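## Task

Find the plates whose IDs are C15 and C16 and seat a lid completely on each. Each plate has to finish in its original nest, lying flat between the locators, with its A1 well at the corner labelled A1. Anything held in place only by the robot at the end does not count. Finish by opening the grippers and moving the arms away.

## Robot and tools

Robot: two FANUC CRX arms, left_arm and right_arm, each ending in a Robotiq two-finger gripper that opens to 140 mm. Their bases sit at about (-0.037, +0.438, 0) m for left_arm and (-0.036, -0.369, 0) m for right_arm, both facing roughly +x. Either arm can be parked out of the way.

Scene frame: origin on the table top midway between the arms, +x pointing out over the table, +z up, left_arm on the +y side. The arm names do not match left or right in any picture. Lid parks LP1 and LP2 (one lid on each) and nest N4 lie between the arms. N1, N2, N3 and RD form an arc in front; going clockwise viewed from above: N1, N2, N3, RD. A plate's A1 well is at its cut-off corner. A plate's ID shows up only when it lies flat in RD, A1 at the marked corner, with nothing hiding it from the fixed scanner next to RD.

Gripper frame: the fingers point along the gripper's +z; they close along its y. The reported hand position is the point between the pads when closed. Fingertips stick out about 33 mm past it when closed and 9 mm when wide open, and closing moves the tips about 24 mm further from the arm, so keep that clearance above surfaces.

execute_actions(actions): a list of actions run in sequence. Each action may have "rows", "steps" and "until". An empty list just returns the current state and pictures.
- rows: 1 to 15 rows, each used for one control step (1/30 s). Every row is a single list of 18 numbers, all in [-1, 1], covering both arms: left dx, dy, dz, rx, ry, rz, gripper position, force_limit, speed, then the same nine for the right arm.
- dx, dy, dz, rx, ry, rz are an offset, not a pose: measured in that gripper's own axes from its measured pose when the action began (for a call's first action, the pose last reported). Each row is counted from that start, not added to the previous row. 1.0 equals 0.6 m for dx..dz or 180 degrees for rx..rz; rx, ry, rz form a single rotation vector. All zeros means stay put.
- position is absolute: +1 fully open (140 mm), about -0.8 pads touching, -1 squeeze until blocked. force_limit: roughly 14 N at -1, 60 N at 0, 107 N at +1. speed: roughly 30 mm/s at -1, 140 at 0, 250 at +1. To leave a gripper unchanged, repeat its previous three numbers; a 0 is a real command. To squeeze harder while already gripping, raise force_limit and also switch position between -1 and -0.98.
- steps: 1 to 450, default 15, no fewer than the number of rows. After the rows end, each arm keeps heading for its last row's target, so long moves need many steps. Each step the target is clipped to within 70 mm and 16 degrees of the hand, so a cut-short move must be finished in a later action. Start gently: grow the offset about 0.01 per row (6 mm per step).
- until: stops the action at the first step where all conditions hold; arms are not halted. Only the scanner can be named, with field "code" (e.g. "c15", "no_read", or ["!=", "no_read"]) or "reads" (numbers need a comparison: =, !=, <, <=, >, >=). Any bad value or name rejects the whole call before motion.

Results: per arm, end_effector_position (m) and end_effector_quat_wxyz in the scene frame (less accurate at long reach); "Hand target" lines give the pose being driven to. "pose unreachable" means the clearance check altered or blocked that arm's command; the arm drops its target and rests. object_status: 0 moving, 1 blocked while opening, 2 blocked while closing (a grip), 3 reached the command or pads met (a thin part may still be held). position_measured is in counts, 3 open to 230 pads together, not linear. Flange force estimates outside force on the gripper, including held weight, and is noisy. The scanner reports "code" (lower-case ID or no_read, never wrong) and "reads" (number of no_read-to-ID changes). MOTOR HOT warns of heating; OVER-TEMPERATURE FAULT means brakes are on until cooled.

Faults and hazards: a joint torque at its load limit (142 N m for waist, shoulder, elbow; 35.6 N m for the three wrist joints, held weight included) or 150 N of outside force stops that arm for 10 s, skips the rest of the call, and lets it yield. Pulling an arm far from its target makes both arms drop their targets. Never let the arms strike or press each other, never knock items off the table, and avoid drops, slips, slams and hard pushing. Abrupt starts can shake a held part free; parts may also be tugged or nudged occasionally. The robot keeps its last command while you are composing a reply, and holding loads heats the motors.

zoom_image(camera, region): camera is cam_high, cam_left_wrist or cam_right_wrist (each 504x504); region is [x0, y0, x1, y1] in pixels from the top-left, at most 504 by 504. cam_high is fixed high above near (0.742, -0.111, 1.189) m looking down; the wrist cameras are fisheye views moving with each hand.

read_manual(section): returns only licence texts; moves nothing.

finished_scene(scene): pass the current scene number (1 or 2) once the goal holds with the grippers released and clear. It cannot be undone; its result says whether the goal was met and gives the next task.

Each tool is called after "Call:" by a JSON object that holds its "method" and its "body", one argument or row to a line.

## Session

Call:
{"method": "execute_actions", "body": {
  "actions": []
}}

Scene clock: 0.00 s.
left_arm: end_effector_position=(+0.1085, +0.5841, +0.3242) position_measured=3 object_status=3 end_effector_quat_wxyz=(+0.223, +0.770, +0.128, -0.584) | right_arm: end_effector_position=(+0.1830, -0.4733, +0.2346) position_measured=3 object_status=3 end_effector_quat_wxyz=(+0.095, +0.535, +0.839, +0.019)
Joint positions: left_arm=[ 0.766  0.342  0.108 -0.584 -2.602  0.789] | right_arm=[ 0.233 -0.812 -0.575  0.129 -1.662 -3.046]
Joint velocities: left_arm=[ 0.    -0.    -0.     0.     0.     0.001] | right_arm=[ 0.001  0.    -0.     0.001 -0.     0.   ]
Flange force (N, the push that the arm receives, along the gripper's own x y z axes): no reading
Hand target (left_arm): +0.109, +0.584, +0.324; +0.223, +0.770, +0.128, -0.584
Hand target (right_arm): +0.183, -0.473, +0.235; +0.095, +0.535, +0.839, +0.019
scanner: code=no_read reads=0
camera_calibration (this result's frames):
cam_left_wrist: T_world_to_cam=[[0.513196, -0.847859, 0.133288, 0.386535], [0.00622923, 0.158974, 0.987263, -0.403117], [-0.858249, -0.505829, 0.0868663, 0.545412], [0, 0, 0, 1]] pos_world=[0.272243, 0.667697, 0.299084]
cam_right_wrist: T_world_to_cam=[[0.844152, 0.529028, 0.0868155, 0.0779608], [0.456925, -0.794679, 0.39963, -0.537586], [0.280406, -0.29768, -0.912556, 0.198816], [0, 0, 0, 1]] pos_world=[0.124077, -0.409268, 0.389498]

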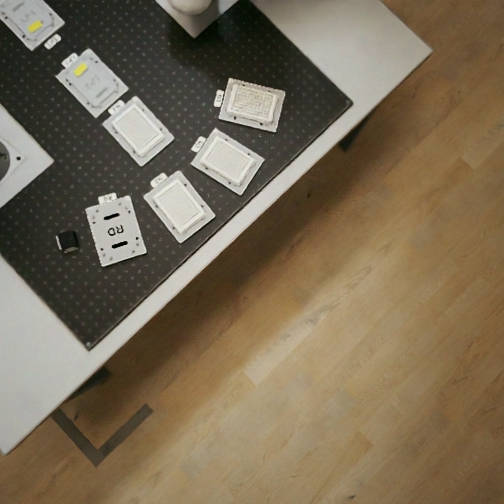

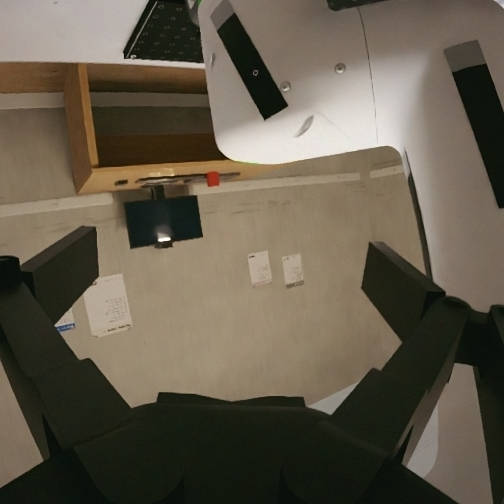

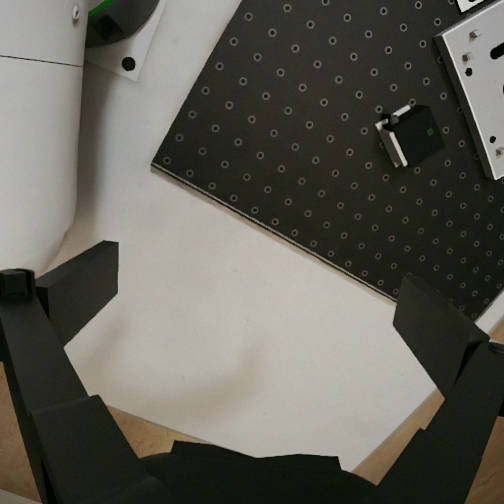

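Call:
{"method": "zoom_image", "body": {
  "camera": "cam_high",
  "region": [0, 0, 180, 180]
}}

Call:
{"method": "zoom_image", "body": {
  "camera": "cam_high",
  "region": [170, 60, 310, 200]
}}

Call:
{"method": "zoom_image", "body": {
  "camera": "cam_high",
  "region": [50, 150, 230, 280]
}}

Region (0, 0, 180, 180) of cam_high's 504x504 image, scaled by 2.800, with more detail than that image has.

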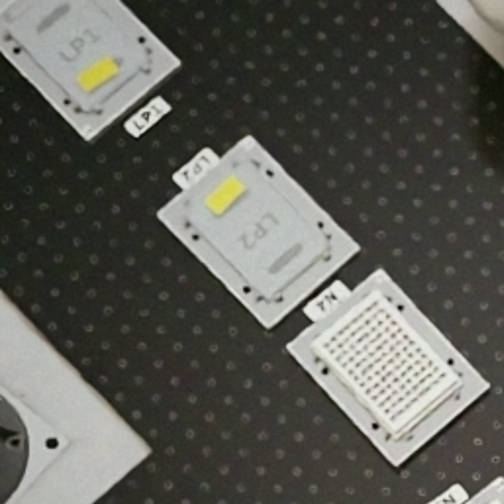

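Region (170, 60, 310, 200) of cam_high's 504x504 image, scaled by 3.600, with more detail than that image has.

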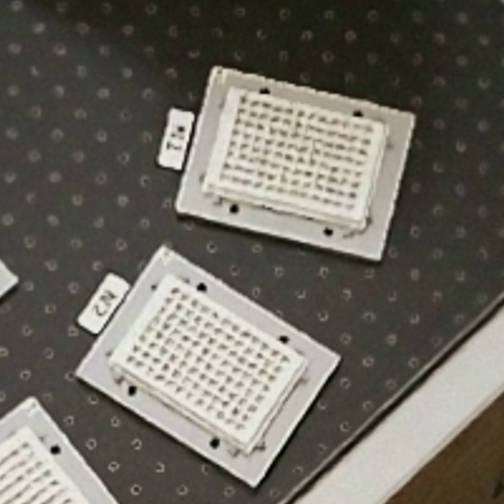

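Region (50, 150, 230, 280) of cam_high's 504x504 image, scaled by 2.800, with more detail than that image has.

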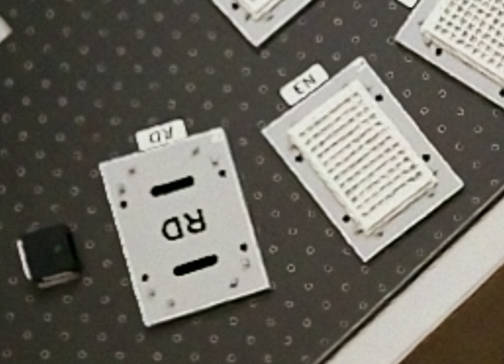

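Call:
{"method": "execute_actions", "body": {
  "actions": [
    {"rows": [
[0.002,0.002,-0.001,0.001,0.003,0.001,0.48,-0.5,-0.5, 0,0.003,0.001,0,0,-0.003,1,-0.5,0],
[0.007,0.007,-0.004,0.003,0.008,0.002,0.48,-0.5,-0.5, 0.001,0.01,0.003,0,0,-0.01,1,-0.5,0],
[0.015,0.015,-0.009,0.006,0.016,0.004,0.48,-0.5,-0.5, 0.003,0.022,0.006,0,0,-0.022,1,-0.5,0],
[0.026,0.025,-0.015,0.011,0.028,0.006,0.48,-0.5,-0.5, 0.005,0.04,0.01,0,0,-0.04,1,-0.5,0],
[0.039,0.038,-0.022,0.016,0.043,0.009,0.48,-0.5,-0.5, 0.007,0.062,0.016,0,0,-0.06,1,-0.5,0],
[0.053,0.052,-0.03,0.023,0.06,0.013,0.48,-0.5,-0.5, 0.01,0.088,0.023,0,0,-0.085,1,-0.5,0],
[0.068,0.067,-0.039,0.031,0.08,0.017,0.48,-0.5,-0.5, 0.014,0.116,0.03,0,0,-0.11,1,-0.5,0],
[0.084,0.083,-0.048,0.039,0.102,0.022,0.48,-0.5,-0.5, 0.017,0.145,0.038,0,0,-0.14,1,-0.5,0],
[0.1,0.099,-0.057,0.048,0.125,0.027,0.48,-0.5,-0.5, 0.021,0.175,0.045,0,0,-0.17,1,-0.5,0],
[0.117,0.115,-0.066,0.057,0.15,0.033,0.48,-0.5,-0.5, 0.028,0.205,0.053,0,0,-0.2,1,-0.5,0],
[0.133,0.132,-0.076,0.067,0.175,0.038,0.48,-0.5,-0.5, 0.045,0.23,0.062,0,0,-0.23,1,-0.5,0],
[0.15,0.148,-0.085,0.076,0.2,0.044,0.48,-0.5,-0.5, 0.075,0.255,0.072,0,0,-0.26,1,-0.5,0],
[0.167,0.165,-0.095,0.086,0.225,0.049,0.48,-0.5,-0.5, 0.115,0.275,0.084,0,0,-0.29,1,-0.5,0],
[0.19,0.2,-0.085,0.095,0.25,0.055,0.48,-0.5,-0.5, 0.17,0.3,0.098,-0.03,-0.005,-0.33,1,-0.5,0],
[0.3282,0.5466,0.226,0.154,0.4037,0.0881,0.48,-0.5,-0.5, 0.4697,0.4163,0.1761,-0.3442,-0.0653,-0.6631,1,-0.5,0]
], "steps": 54}
  ]
}}

Scene clock: 17.27 s.
left_arm: end_effector_position=(+0.1994, +0.2206, +0.1686) position_measured=68 object_status=3 end_effector_quat_wxyz=(+0.004, +1.000, -0.002, +0.002) | right_arm: end_effector_position=(+0.3107, -0.1216, +0.1262) position_measured=3 object_status=3 end_effector_quat_wxyz=(+0.385, -0.460, +0.785, +0.156)
Joint positions: left_arm=[-0.377 -0.34  -0.45   0.006 -1.455  1.887] | right_arm=[ 0.833 -0.75  -1.074  0.095 -0.391 -1.544]
Joint velocities: left_arm=[-0.204  0.232  0.217 -0.193 -0.078  0.274] | right_arm=[-0.223 -0.001  0.016 -0.748  0.303  1.229]
Flange force (N, the push that the arm receives, along the gripper's own x y z axes): left_arm=[15.5 11.2 -6.4] | right_arm=no reading
Hand target (left_arm): +0.199, +0.221, +0.169; -0.001, +1.000, -0.001, -0.000
Hand target (right_arm): +0.310, -0.119, +0.126; +0.393, -0.475, +0.771, +0.160
Off the commanded pose (left_arm): 0.002 m, 1 deg.
Off the commanded pose (right_arm): 0.002 m, 14 deg.
scanner: code=no_read reads=0
camera_calibration (this result's frames):
cam_left_wrist: T_world_to_cam=[[0.0686731, -0.996317, 0.051348, 0.187668], [-0.954245, -0.0505841, 0.294717, 0.162256], [-0.291034, -0.0692377, -0.954204, 0.419147], [0, 0, 0, 1]] pos_world=[0.26393, 0.224205, 0.342496]
cam_right_wrist: T_world_to_cam=[[-0.854775, 0.47091, -0.218183, 0.352804], [0.0475624, 0.489698, 0.870594, -0.04917], [0.516815, 0.733784, -0.440979, 0.161242], [0, 0, 0, 1]] pos_world=[0.220574, -0.260377, 0.190887]

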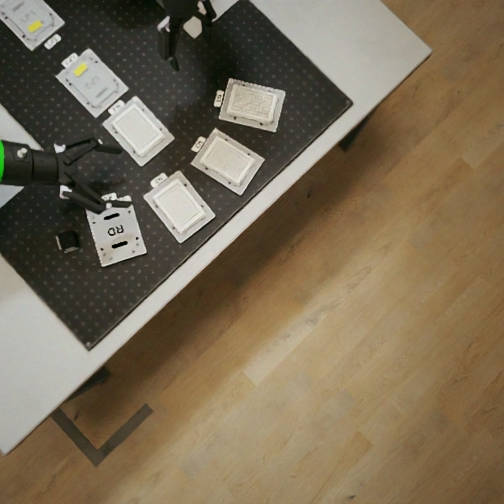

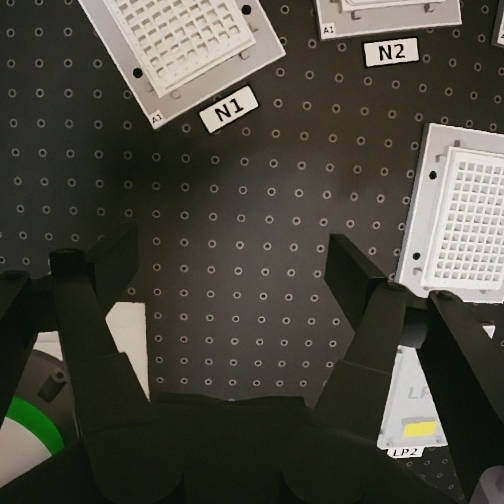

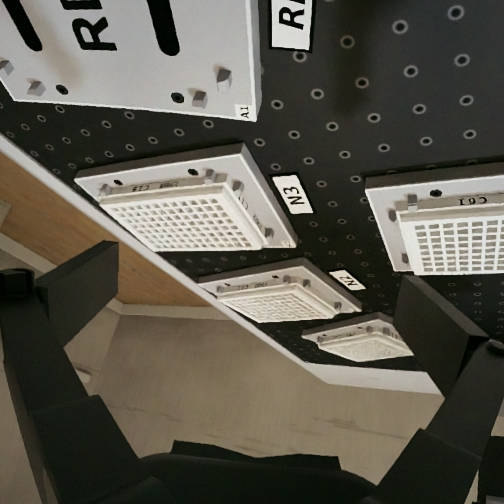

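Call:
{"method": "zoom_image", "body": {
  "camera": "cam_right_wrist",
  "region": [90, 160, 290, 250]
}}

Call:
{"method": "zoom_image", "body": {
  "camera": "cam_right_wrist",
  "region": [205, 260, 365, 325]
}}

Call:
{"method": "zoom_image", "body": {
  "camera": "cam_right_wrist",
  "region": [300, 305, 420, 365]
}}

Call:
{"method": "zoom_image", "body": {
  "camera": "cam_right_wrist",
  "region": [390, 170, 504, 240]
}}

Region (90, 160, 290, 250) of cam_right_wrist's 504x504 image, scaled by 2.520, with more detail than that image has; it fills the top 227 rows of this view, and the rest is white.

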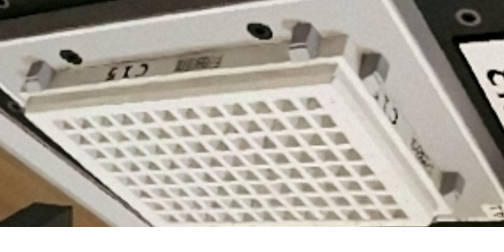

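Region (205, 260, 365, 325) of cam_right_wrist's 504x504 image, scaled by 3.150, with more detail than that image has; it fills the top 205 rows of this view, and the rest is white.

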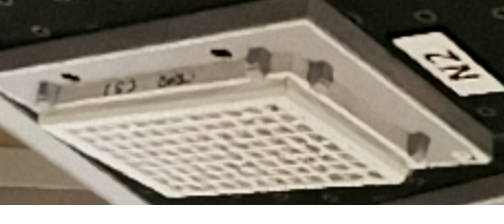

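Region (300, 305, 420, 365) of cam_right_wrist's 504x504 image, scaled by 4.200, with more detail than that image has.

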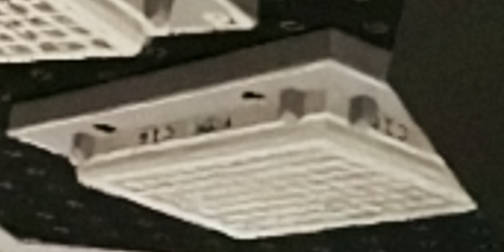

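Region (390, 170, 504, 240) of cam_right_wrist's 504x504 image, scaled by 4.421, with more detail than that image has; it fills the top 309 rows of this view, and the rest is white.

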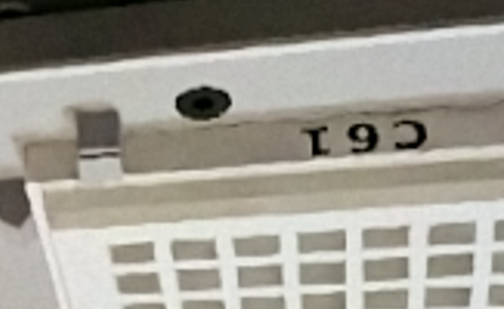

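Call:
{"method": "execute_actions", "body": {
  "actions": []
}}

Scene clock: 19.53 s.
left_arm: end_effector_position=(+0.1993, +0.2212, +0.1686) position_measured=68 object_status=3 end_effector_quat_wxyz=(-0.001, +1.000, -0.001, -0.000) | right_arm: end_effector_position=(+0.3098, -0.1191, +0.1259) position_measured=3 object_status=3 end_effector_quat_wxyz=(+0.393, -0.475, +0.771, +0.160)
Joint positions: left_arm=[-0.385 -0.331 -0.442 -0.002 -1.461  1.897] | right_arm=[ 0.805 -0.738 -1.053 -0.01  -0.379 -1.392]
Joint velocities: left_arm=[ 0.     0.     0.001 -0.001  0.001 -0.   ] | right_arm=[-0.     0.    -0.    -0.    -0.001 -0.   ]
Flange force (N, the push that the arm receives, along the gripper's own x y z axes): left_arm=[0.4 -4.7 -2.0] | right_arm=no reading
Hand target (left_arm): +0.199, +0.221, +0.169; -0.001, +1.000, -0.001, -0.000
Hand target (right_arm): +0.310, -0.119, +0.126; +0.393, -0.475, +0.771, +0.160
Off the commanded pose (left_arm): 0.002 m, 0 deg.
Off the commanded pose (right_arm): 0.001 m, 12 deg.
scanner: code=no_read reads=0
camera_calibration (this result's frames):
cam_left_wrist: T_world_to_cam=[[0.0709569, -0.996615, 0.0415074, 0.189457], [-0.95288, -0.0554216, 0.298243, 0.16239], [-0.294933, -0.060714, -0.953587, 0.417939], [0, 0, 0, 1]] pos_world=[0.264559, 0.22319, 0.342246]
cam_right_wrist: T_world_to_cam=[[-0.866287, 0.44031, -0.235952, 0.352962], [0.00820522, 0.484811, 0.87458, -0.039015], [0.499479, 0.755701, -0.423599, 0.165576], [0, 0, 0, 1]] pos_world=[0.223385, -0.261624, 0.187542]

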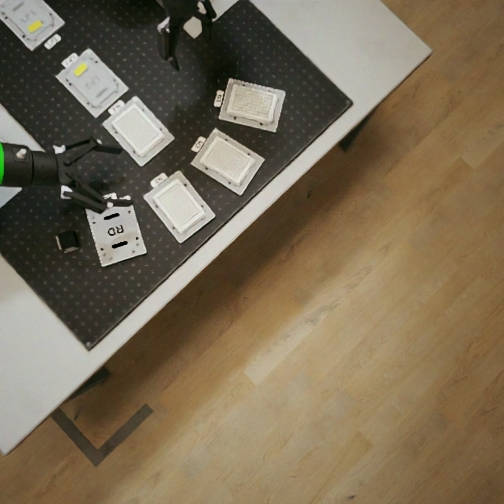

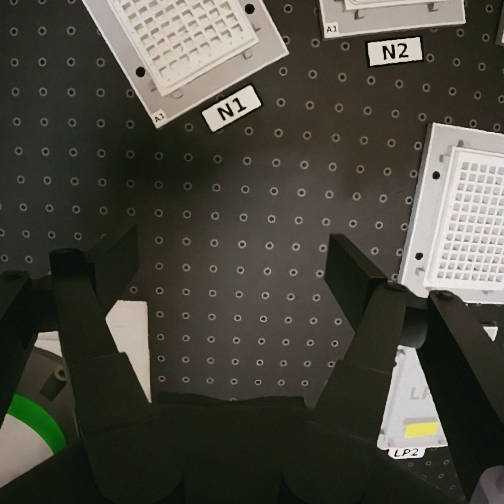

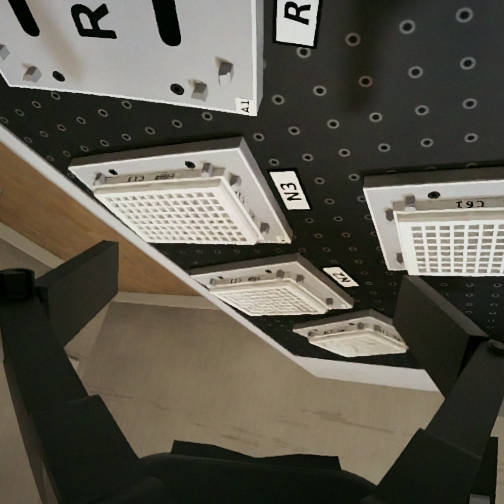

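Call:
{"method": "execute_actions", "body": {
  "actions": []
}}

Scene clock: 21.23 s.
left_arm: end_effector_position=(+0.1993, +0.2212, +0.1686) position_measured=68 object_status=3 end_effector_quat_wxyz=(-0.001, +1.000, -0.001, -0.000) | right_arm: end_effector_position=(+0.3098, -0.1191, +0.1259) position_measured=3 object_status=3 end_effector_quat_wxyz=(+0.393, -0.475, +0.771, +0.160)
Joint positions: left_arm=[-0.385 -0.331 -0.442 -0.002 -1.461  1.897] | right_arm=[ 0.805 -0.738 -1.053 -0.01  -0.379 -1.392]
Joint velocities: left_arm=[-0.     0.    -0.    -0.001 -0.001 -0.   ] | right_arm=[ 0.     0.    -0.     0.    -0.001 -0.   ]
Flange force (N, the push that the arm receives, along the gripper's own x y z axes): left_arm=[1.0 -3.5 -1.7] | right_arm=no reading
Hand target (left_arm): +0.199, +0.221, +0.169; -0.001, +1.000, -0.001, -0.000
Hand target (right_arm): +0.310, -0.119, +0.126; +0.393, -0.475, +0.771, +0.160
Off the commanded pose (left_arm): 0.002 m, 0 deg.
Off the commanded pose (right_arm): 0.001 m, 12 deg.
scanner: code=no_read reads=0
camera_calibration (this result's frames):
cam_left_wrist: T_world_to_cam=[[0.0709568, -0.996615, 0.0415073, 0.189457], [-0.95288, -0.0554216, 0.298243, 0.16239], [-0.294933, -0.0607138, -0.953587, 0.417939], [0, 0, 0, 1]] pos_world=[0.264559, 0.22319, 0.342246]
cam_right_wrist: T_world_to_cam=[[-0.866287, 0.44031, -0.235952, 0.352962], [0.00820539, 0.484812, 0.87458, -0.0390148], [0.499479, 0.755701, -0.423599, 0.165576], [0, 0, 0, 1]] pos_world=[0.223385, -0.261624, 0.187542]

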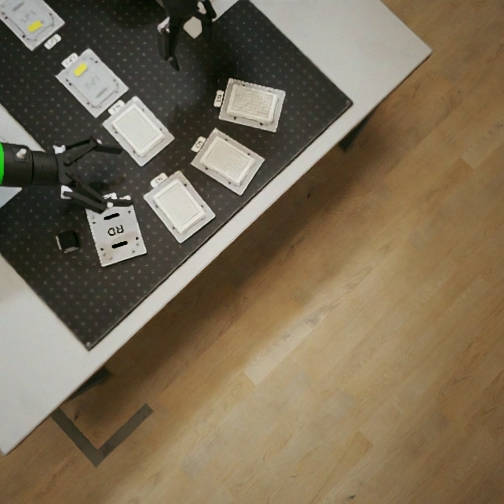

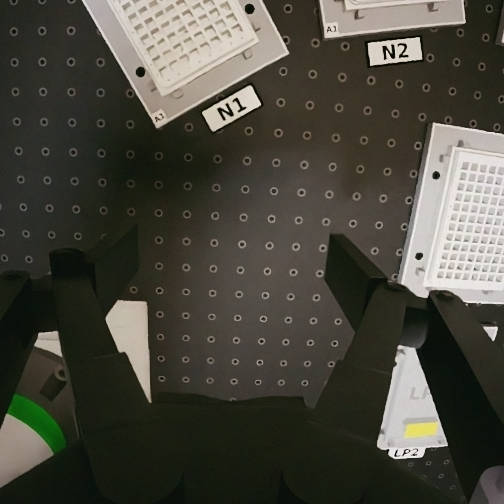

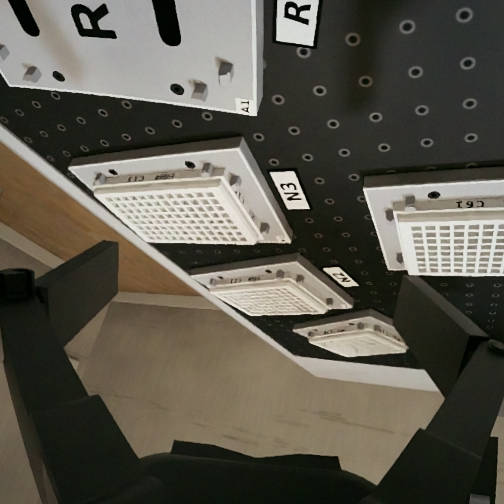

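I'll re-check the plate labels in the current right-wrist image before moving.

Call:
{"method": "zoom_image", "body": {
  "camera": "cam_right_wrist",
  "region": [100, 160, 200, 200]
}}

Call:
{"method": "zoom_image", "body": {
  "camera": "cam_right_wrist",
  "region": [205, 265, 285, 297]
}}

Call:
{"method": "zoom_image", "body": {
  "camera": "cam_right_wrist",
  "region": [300, 315, 370, 345]
}}

Call:
{"method": "zoom_image", "body": {
  "camera": "cam_right_wrist",
  "region": [424, 185, 504, 220]
}}

Region (100, 160, 200, 200) of cam_right_wrist's 504x504 image, scaled by 5.040, with more detail than that image has; it fills the top 202 rows of this view, and the rest is white.

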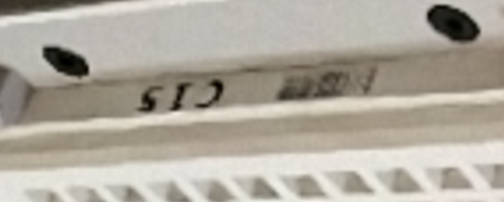

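Region (205, 265, 285, 297) of cam_right_wrist's 504x504 image, scaled by 6.300, with more detail than that image has; it fills the top 202 rows of this view, and the rest is white.

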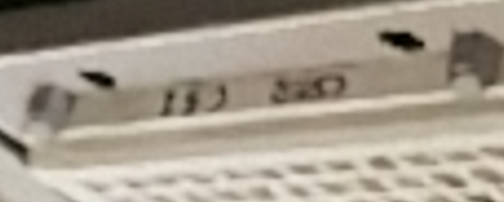

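Region (300, 315, 370, 345) of cam_right_wrist's 504x504 image, scaled by 7.200, with more detail than that image has; it fills the top 216 rows of this view, and the rest is white.

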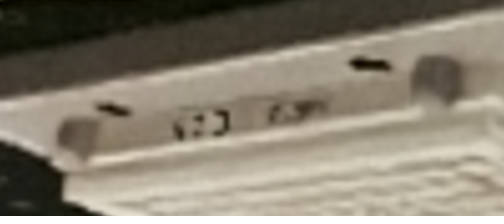

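Region (424, 185, 504, 220) of cam_right_wrist's 504x504 image, scaled by 6.300, with more detail than that image has; it fills the top 220 rows of this view, and the rest is white.

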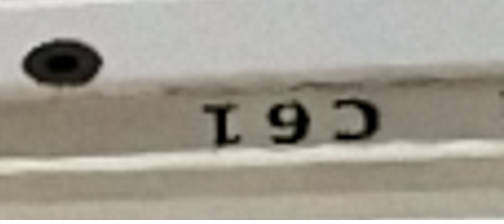

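Call:
{"method": "execute_actions", "body": {
  "actions": [
    {"rows": [
[0,0,0,0,0,0,0.48,-0.5,-0.5, -0.02,0.055,0.011,-0.04,0.016,-0.078,0.48,-0.5,-0.5],
[0,0,0,0,0,0,0.48,-0.5,-0.5, -0.04,0.11,0.021,-0.3085,0.1221,-0.6048,0.48,-0.5,-0.5],
[0,0,0,0,0,0,0.48,-0.5,-0.5, -0.0566,0.1579,0.0305,-0.3085,0.1221,-0.6048,0.48,-0.5,-0.5],
[0,0,0,0,0,0,0.48,-0.5,-0.5, -0.0566,0.1579,0.0305,-0.3085,0.1221,-0.6048,0.48,-0.5,-0.5],
[0,0,0,0,0,0,0.48,-0.5,-0.5, -0.0566,0.1579,0.0305,-0.3085,0.1221,-0.6048,0.48,-0.5,-0.5],
[0,0,0,0,0,0,0.48,-0.5,-0.5, -0.0566,0.1579,0.0305,-0.3085,0.1221,-0.6048,0.48,-0.5,-0.5],
[0,0,0,0,0,0,0.48,-0.5,-0.5, -0.0566,0.1579,0.0305,-0.3085,0.1221,-0.6048,0.48,-0.5,-0.5],
[0,0,0,0,0,0,0.48,-0.5,-0.5, -0.0566,0.1579,0.0305,-0.3085,0.1221,-0.6048,0.48,-0.5,-0.5],
[0,0,0,0,0,0,0.48,-0.5,-0.5, -0.07,0.23,0.0305,-0.3085,0.1221,-0.6048,0.48,-0.5,-0.5],
[0,0,0,0,0,0,0.48,-0.5,-0.5, -0.0823,0.3107,0.0305,-0.3085,0.1221,-0.6048,0.48,-0.5,-0.5],
[0,0,0,0,0,0,0.48,-0.5,-0.5, -0.0823,0.3107,0.0305,-0.3085,0.1221,-0.6048,0.48,-0.5,-0.5],
[0,0,0,0,0,0,0.48,-0.5,-0.5, -0.0823,0.3107,0.0305,-0.3085,0.1221,-0.6048,0.48,-0.5,-0.5],
[0,0,0,0,0,0,0.48,-0.5,-0.5, -0.0823,0.3107,0.0305,-0.3085,0.1221,-0.6048,0.48,-0.5,-0.5],
[0,0,0,0,0,0,0.48,-0.5,-0.5, -0.0823,0.3107,0.0305,-0.3085,0.1221,-0.6048,0.48,-0.5,-0.5],
[0,0,0,0,0,0,0.48,-0.5,-0.5, -0.056,0.5273,-0.0235,-0.3085,0.1221,-0.6048,0.48,-0.5,-0.5]
], "steps": 26}
  ]
}}

Scene clock: 35.77 s.
left_arm: end_effector_position=(+0.1993, +0.2212, +0.1686) position_measured=68 object_status=3 end_effector_quat_wxyz=(-0.001, +1.000, -0.001, -0.000) | right_arm: end_effector_position=(+0.1052, +0.0208, +0.1242) position_measured=68 object_status=3 end_effector_quat_wxyz=(-0.264, +0.862, -0.423, -0.093)
Joint positions: left_arm=[-0.385 -0.331 -0.442 -0.002 -1.461  1.897] | right_arm=[ 1.497 -0.581 -0.865  0.14  -0.731 -1.045]
Joint velocities: left_arm=[ 0.    -0.     0.001 -0.002 -0.003 -0.   ] | right_arm=[ 0.917  0.484  0.401  0.076 -0.483  0.418]
Flange force (N, the push that the arm receives, along the gripper's own x y z axes): left_arm=[2.2 -2.7 -4.0] | right_arm=no reading
Hand target (left_arm): +0.199, +0.221, +0.169; -0.001, +1.000, -0.001, -0.000
Hand target (right_arm): +0.056, +0.038, +0.121; -0.229, +0.910, -0.339, -0.074
Off the commanded pose (left_arm): 0.000 m, 0 deg.
Off the commanded pose (right_arm): 0.072 m, 62 deg; position and orientation clipped at the last step of the last action.
scanner: code=no_read reads=0
camera_calibration (this result's frames):
cam_left_wrist: T_world_to_cam=[[0.0709571, -0.996615, 0.0415073, 0.189457], [-0.95288, -0.0554219, 0.298243, 0.16239], [-0.294933, -0.0607139, -0.953587, 0.417939], [0, 0, 0, 1]] pos_world=[0.264559, 0.22319, 0.342246]
cam_right_wrist: T_world_to_cam=[[-0.695608, -0.56389, -0.445149, 0.142583], [-0.711454, 0.4546, 0.535885, 0.0148166], [-0.0998153, 0.689469, -0.717405, 0.262211], [0, 0, 0, 1]] pos_world=[0.135896, -0.107121, 0.243642]

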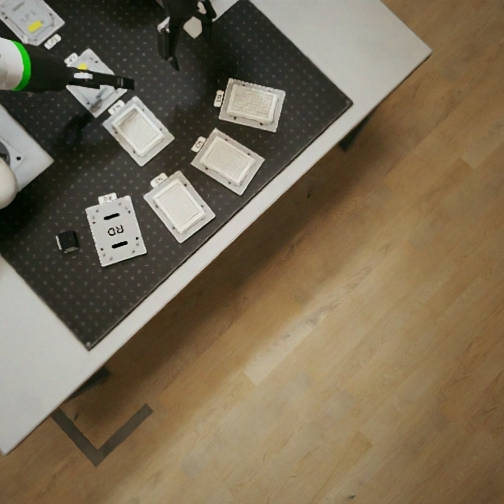

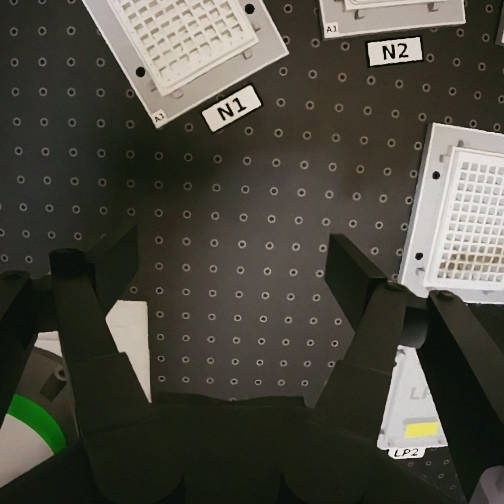

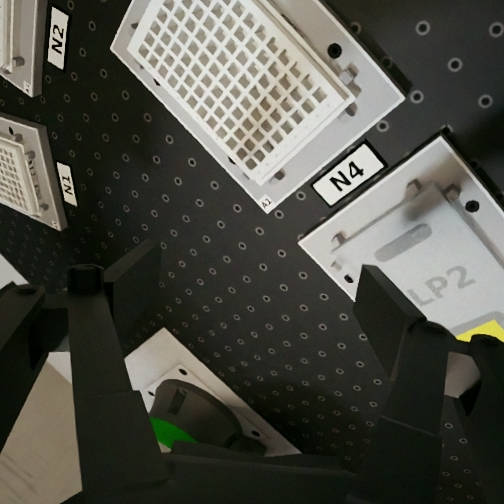

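Call:
{"method": "execute_actions", "body": {
  "actions": [
    {"rows": [
[-0.04,0.046,0.02,0,0,0,0.48,-0.5,-0.5, -0.3254,0.5261,0.0099,-0.1773,0.0605,-0.2877,0.48,-0.5,-0.5],
[-0.3214,0.3721,0.1603,-0.0008,0.0002,-0.0033,0.48,-0.5,-0.5, -0.3254,0.5261,0.0099,-0.1773,0.0605,-0.2877,0.48,-0.5,-0.5]
], "steps": 29}
  ]
}}

Scene clock: 38.73 s.
left_arm: end_effector_position=(+0.0139, +0.0253, +0.0833) position_measured=68 object_status=3 end_effector_quat_wxyz=(+0.010, +1.000, +0.002, -0.008) | right_arm: end_effector_position=(-0.2492, -0.0061, +0.0767) position_measured=68 object_status=3 end_effector_quat_wxyz=(+0.001, +1.000, +0.012, -0.003)
Joint positions: left_arm=[-1.166 -0.031 -0.408  0.025 -1.183  2.673] | right_arm=[ 2.285  0.004 -0.381 -0.005 -1.183 -0.816]
Joint velocities: left_arm=[-0.644  0.731  0.478 -0.061  0.262  0.683] | right_arm=[ 0.372  0.427  0.341 -0.02   0.062 -0.45 ]
Flange force (N, the push that the arm receives, along the gripper's own x y z axes): left_arm=[-1.6 7.7 2.4] | right_arm=[-24.6 -1.2 6.1]
Hand target (left_arm): +0.005, +0.002, +0.073; +0.005, +1.000, +0.003, -0.002
Hand target (right_arm): -0.262, -0.003, +0.074; +0.001, +1.000, +0.009, -0.001
Off the commanded pose (left_arm): 0.030 m, 2 deg.
Off the commanded pose (right_arm): 0.014 m, 1 deg.
scanner: code=no_read reads=0
camera_calibration (this result's frames):
cam_left_wrist: T_world_to_cam=[[0.0764683, -0.995068, 0.0631859, 0.00899748], [-0.947778, -0.0528624, 0.31452, -0.00116082], [-0.309629, -0.083937, -0.947146, 0.270267], [0, 0, 0, 1]] pos_world=[0.0818941, 0.0315771, 0.255779]
cam_right_wrist: T_world_to_cam=[[0.142729, -0.989325, -0.0293974, 0.0341624], [-0.954551, -0.145443, 0.260151, -0.242818], [-0.26165, -0.00906993, -0.96512, 0.185716], [0, 0, 0, 1]] pos_world=[-0.188065, 0.000166078, 0.243412]

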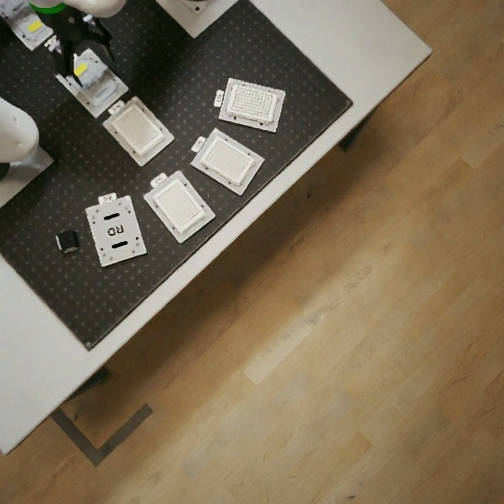

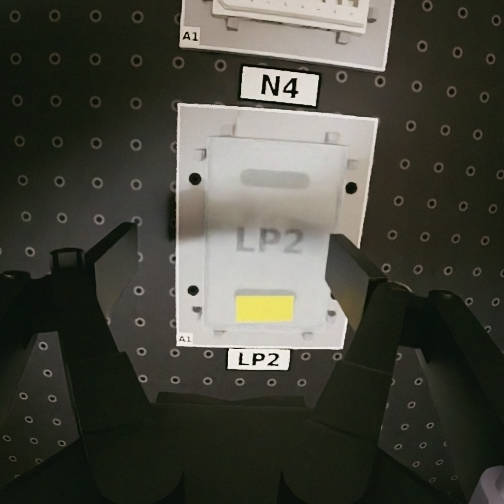

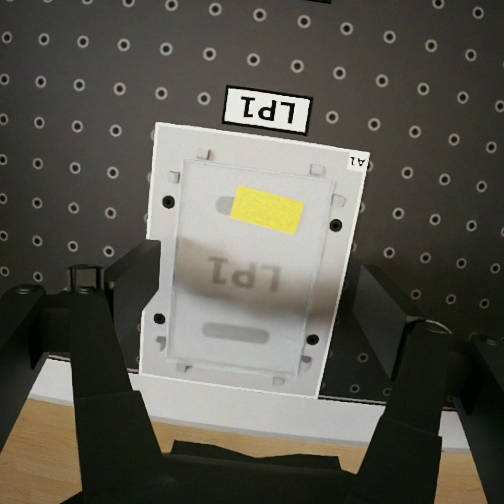

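Call:
{"method": "execute_actions", "body": {
  "actions": []
}}

Scene clock: 38.90 s.
left_arm: end_effector_position=(+0.0053, +0.0024, +0.0728) position_measured=68 object_status=3 end_effector_quat_wxyz=(+0.005, +1.000, +0.003, -0.002) | right_arm: end_effector_position=(-0.2618, -0.0034, +0.0745) position_measured=68 object_status=3 end_effector_quat_wxyz=(+0.001, +1.000, +0.009, -0.001)
Joint positions: left_arm=[-1.223  0.043 -0.354  0.008 -1.166  2.739] | right_arm=[ 2.301  0.03  -0.359 -0.003 -1.181 -0.84 ]
Joint velocities: left_arm=[-0.045  0.063  0.048 -0.023  0.002  0.053] | right_arm=[ 0.001  0.002  0.002  0.002  0.002 -0.002]
Flange force (N, the push that the arm receives, along the gripper's own x y z axes): left_arm=[-1.7 31.8 10.8] | right_arm=[-7.7 0.9 -1.1]
Hand target (left_arm): +0.005, +0.002, +0.073; +0.005, +1.000, +0.003, -0.002
Hand target (right_arm): -0.262, -0.003, +0.074; +0.001, +1.000, +0.009, -0.001
Off the commanded pose (left_arm): 0.004 m, 1 deg.
Off the commanded pose (right_arm): 0.002 m, 0 deg.
scanner: code=no_read reads=0
camera_calibration (this result's frames):
cam_left_wrist: T_world_to_cam=[[0.0783505, -0.995496, 0.0533701, -0.0117714], [-0.951256, -0.0586362, 0.302778, -0.00635101], [-0.298284, -0.0744914, -0.951566, 0.256004], [0, 0, 0, 1]] pos_world=[0.0712428, 0.00697927, 0.246155]
cam_right_wrist: T_world_to_cam=[[0.136602, -0.990229, -0.0280475, 0.0369027], [-0.95623, -0.139202, 0.257386, -0.254059], [-0.258776, -0.00833969, -0.965901, 0.18112], [0, 0, 0, 1]] pos_world=[-0.20111, 0.00268697, 0.241371]

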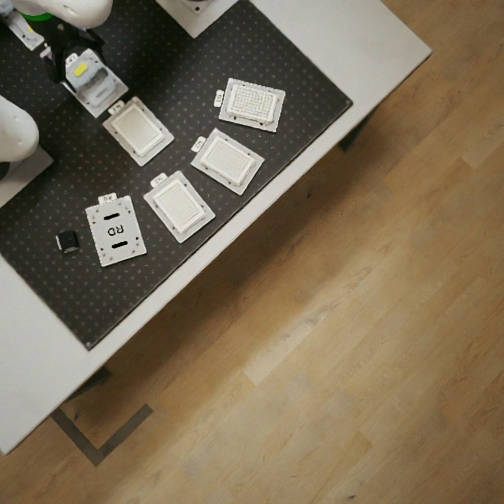

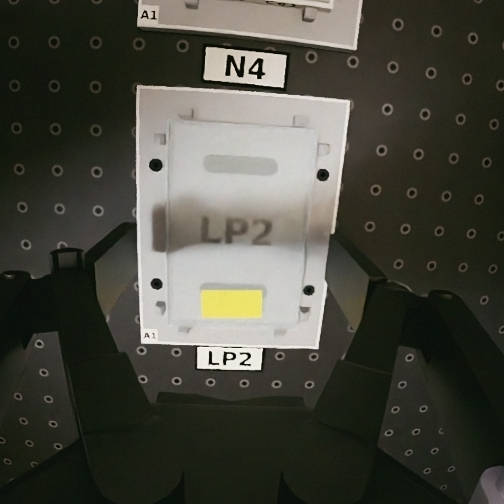

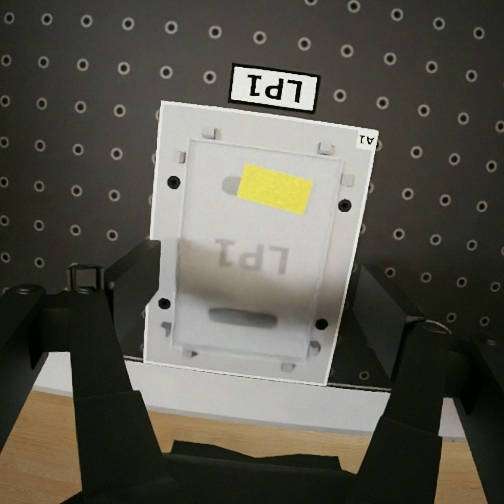

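Call:
{"method": "execute_actions", "body": {
  "actions": []
}}

Call:
{"method": "zoom_image", "body": {
  "camera": "cam_right_wrist",
  "region": [140, 110, 266, 236]
}}

Call:
{"method": "zoom_image", "body": {
  "camera": "cam_right_wrist",
  "region": [270, 130, 396, 256]
}}

Call:
{"method": "zoom_image", "body": {
  "camera": "cam_right_wrist",
  "region": [120, 230, 246, 356]
}}

Call:
{"method": "zoom_image", "body": {
  "camera": "cam_right_wrist",
  "region": [270, 255, 396, 381]
}}

Scene clock: 39.27 s.
left_arm: end_effector_position=(+0.0052, +0.0021, +0.0726) position_measured=68 object_status=3 end_effector_quat_wxyz=(+0.005, +1.000, +0.003, -0.002) | right_arm: end_effector_position=(-0.2619, -0.0033, +0.0745) position_measured=68 object_status=3 end_effector_quat_wxyz=(+0.001, +1.000, +0.009, -0.001)
Joint positions: left_arm=[-1.224  0.044 -0.354  0.008 -1.166  2.74 ] | right_arm=[ 2.301  0.031 -0.359 -0.003 -1.18  -0.84 ]
Joint velocities: left_arm=[ 0.    -0.    -0.     0.     0.002 -0.001] | right_arm=[ 0.     0.001  0.    -0.    -0.001 -0.001]
Flange force (N, the push that the arm receives, along the gripper's own x y z axes): left_arm=[4.9 2.2 -1.9] | right_arm=[-4.8 0.2 1.0]
Hand target (left_arm): +0.005, +0.002, +0.073; +0.005, +1.000, +0.003, -0.002
Hand target (right_arm): -0.262, -0.003, +0.074; +0.001, +1.000, +0.009, -0.001
Off the commanded pose (left_arm): 0.004 m, 1 deg.
Off the commanded pose (right_arm): 0.002 m, 0 deg.
scanner: code=no_read reads=0
camera_calibration (this result's frames):
cam_left_wrist: T_world_to_cam=[[0.07833, -0.995513, 0.0530864, -0.0120168], [-0.951341, -0.0587236, 0.302494, -0.00640704], [-0.298019, -0.0741976, -0.951672, 0.255813], [0, 0, 0, 1]] pos_world=[0.0710833, 0.00664164, 0.246026]
cam_right_wrist: T_world_to_cam=[[0.136758, -0.990204, -0.0281558, 0.037025], [-0.956201, -0.139381, 0.257395, -0.254192], [-0.258798, -0.00827838, -0.965896, 0.181073], [0, 0, 0, 1]] pos_world=[-0.201261, 0.00273172, 0.241368]

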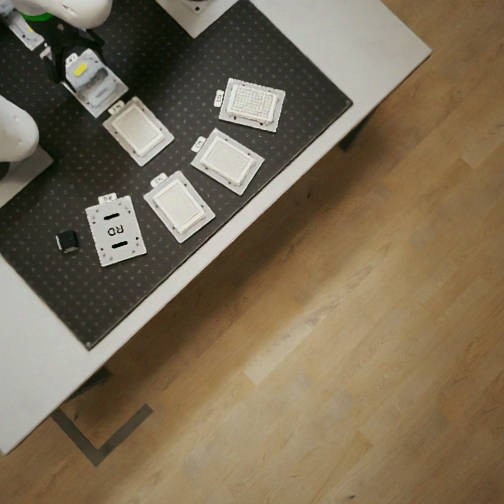

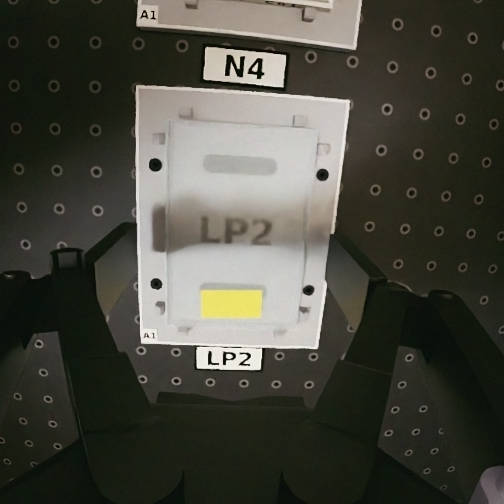

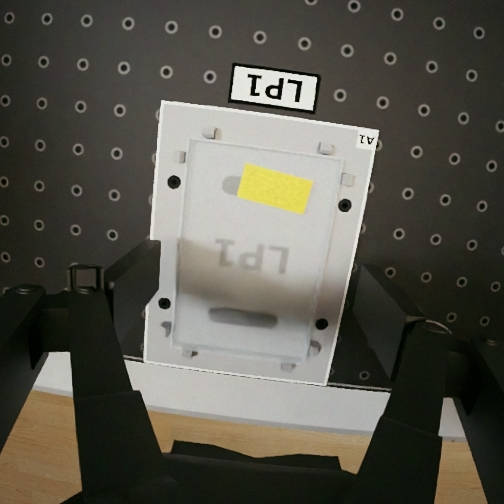

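Region (140, 110, 266, 236) of cam_right_wrist's 504x504 image, scaled by 4.000, with more detail than that image has.

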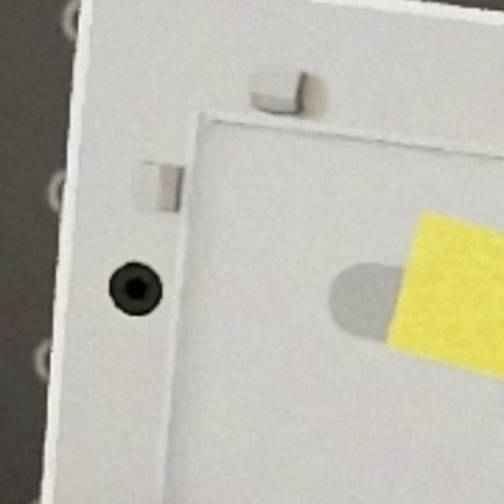

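Region (270, 130, 396, 256) of cam_right_wrist's 504x504 image, scaled by 4.000, with more detail than that image has.

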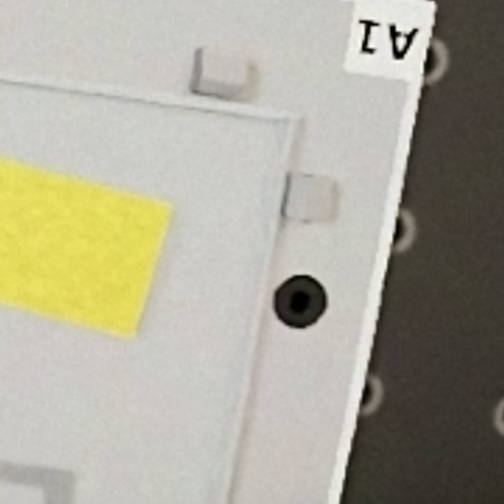

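Region (120, 230, 246, 356) of cam_right_wrist's 504x504 image, scaled by 4.000, with more detail than that image has.

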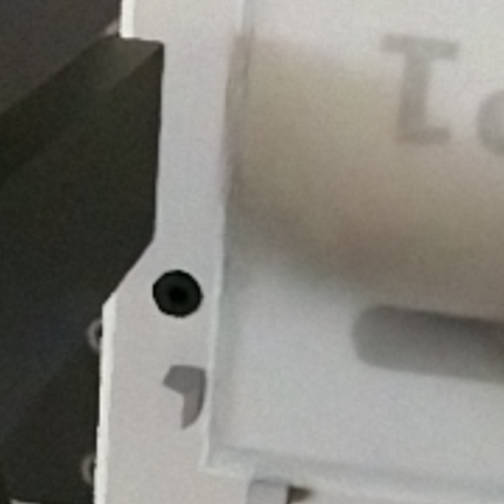

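Region (270, 255, 396, 381) of cam_right_wrist's 504x504 image, scaled by 4.000, with more detail than that image has.

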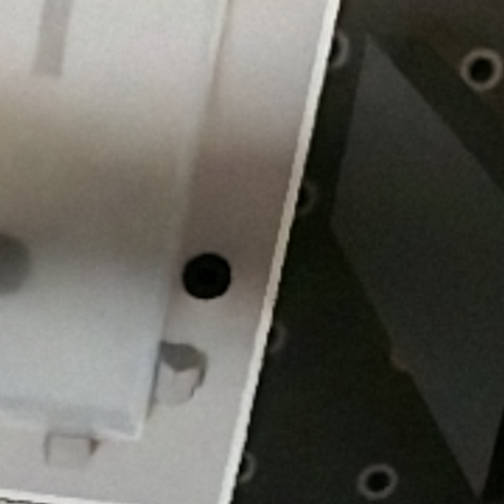

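Call:
{"method": "zoom_image", "body": {
  "camera": "cam_right_wrist",
  "region": [335, 255, 398, 318]
}}

Call:
{"method": "zoom_image", "body": {
  "camera": "cam_right_wrist",
  "region": [130, 234, 193, 297]
}}

Call:
{"method": "zoom_image", "body": {
  "camera": "cam_left_wrist",
  "region": [110, 100, 236, 226]
}}

Call:
{"method": "zoom_image", "body": {
  "camera": "cam_left_wrist",
  "region": [240, 105, 366, 231]
}}

Call:
{"method": "zoom_image", "body": {
  "camera": "cam_left_wrist",
  "region": [100, 215, 226, 341]
}}

Call:
{"method": "zoom_image", "body": {
  "camera": "cam_left_wrist",
  "region": [245, 220, 371, 346]
}}

Region (335, 255, 398, 318) of cam_right_wrist's 504x504 image, scaled by 8.000, with more detail than that image has.

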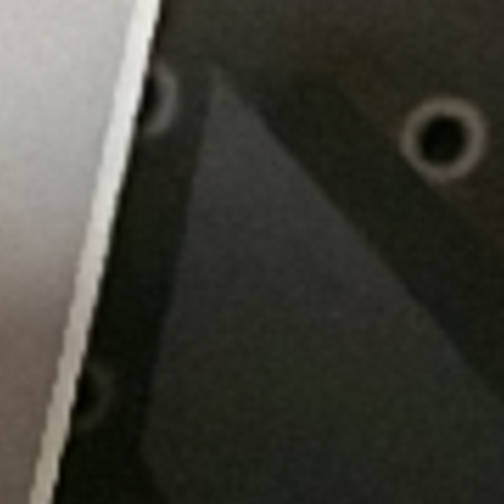

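Region (130, 234, 193, 297) of cam_right_wrist's 504x504 image, scaled by 8.000, with more detail than that image has.

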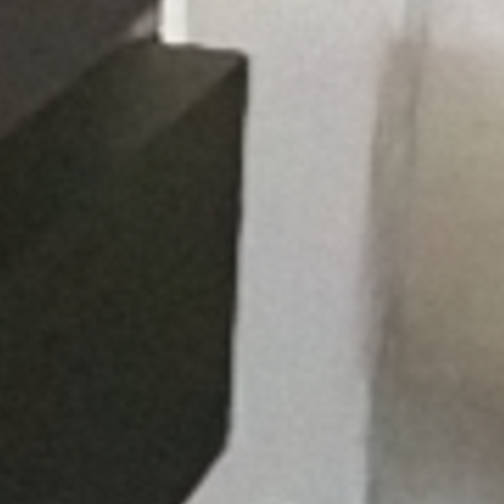

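Region (110, 100, 236, 226) of cam_left_wrist's 504x504 image, scaled by 4.000, with more detail than that image has.

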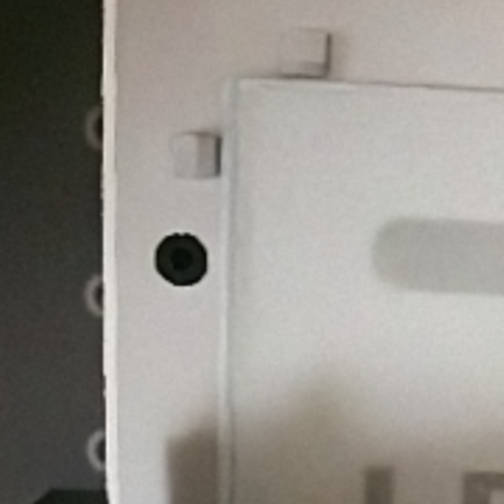

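Region (240, 105, 366, 231) of cam_left_wrist's 504x504 image, scaled by 4.000, with more detail than that image has.

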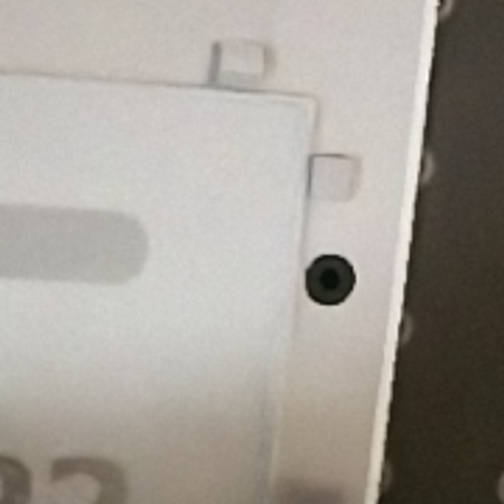

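Region (100, 215, 226, 341) of cam_left_wrist's 504x504 image, scaled by 4.000, with more detail than that image has.

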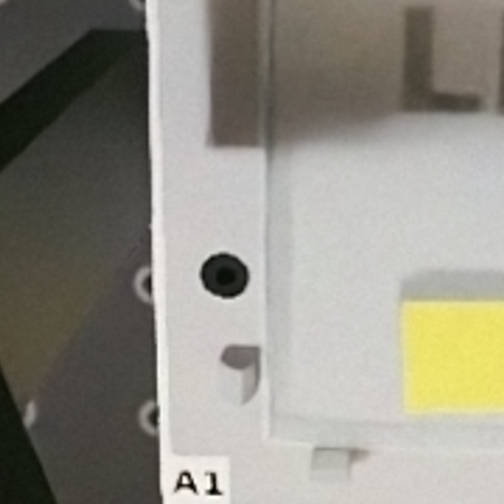

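Region (245, 220, 371, 346) of cam_left_wrist's 504x504 image, scaled by 4.000, with more detail than that image has.

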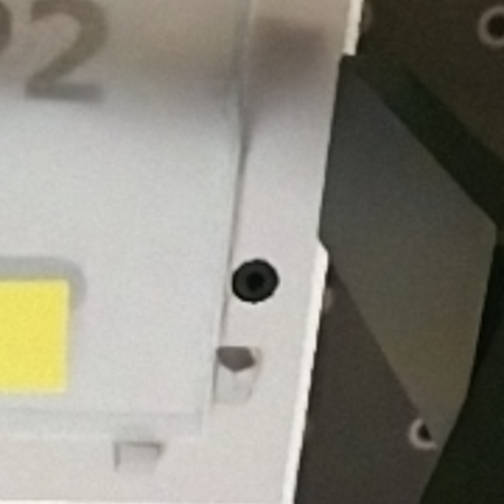

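Call:
{"method": "zoom_image", "body": {
  "camera": "cam_left_wrist",
  "region": [105, 215, 168, 278]
}}

Call:
{"method": "zoom_image", "body": {
  "camera": "cam_left_wrist",
  "region": [295, 226, 358, 289]
}}

Region (105, 215, 168, 278) of cam_left_wrist's 504x504 image, scaled by 8.000, with more detail than that image has.

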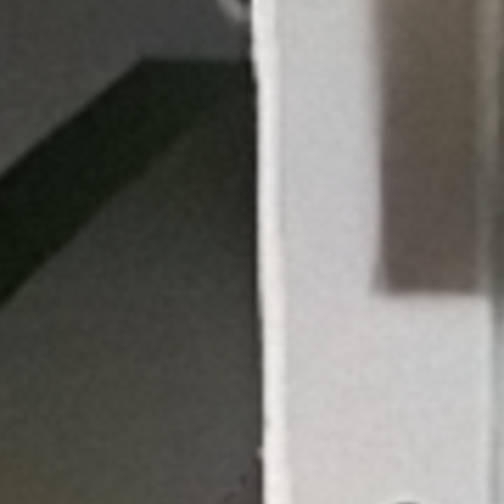

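Region (295, 226, 358, 289) of cam_left_wrist's 504x504 image, scaled by 8.000, with more detail than that image has.

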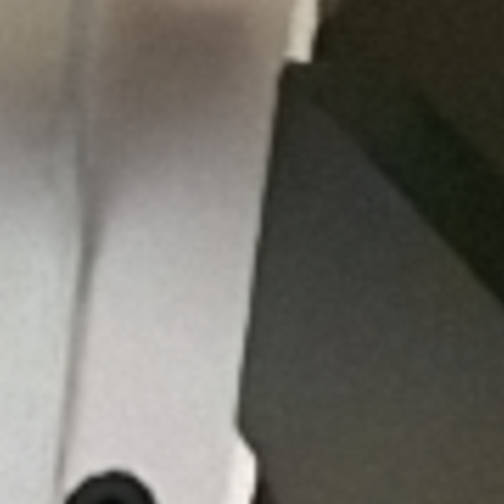

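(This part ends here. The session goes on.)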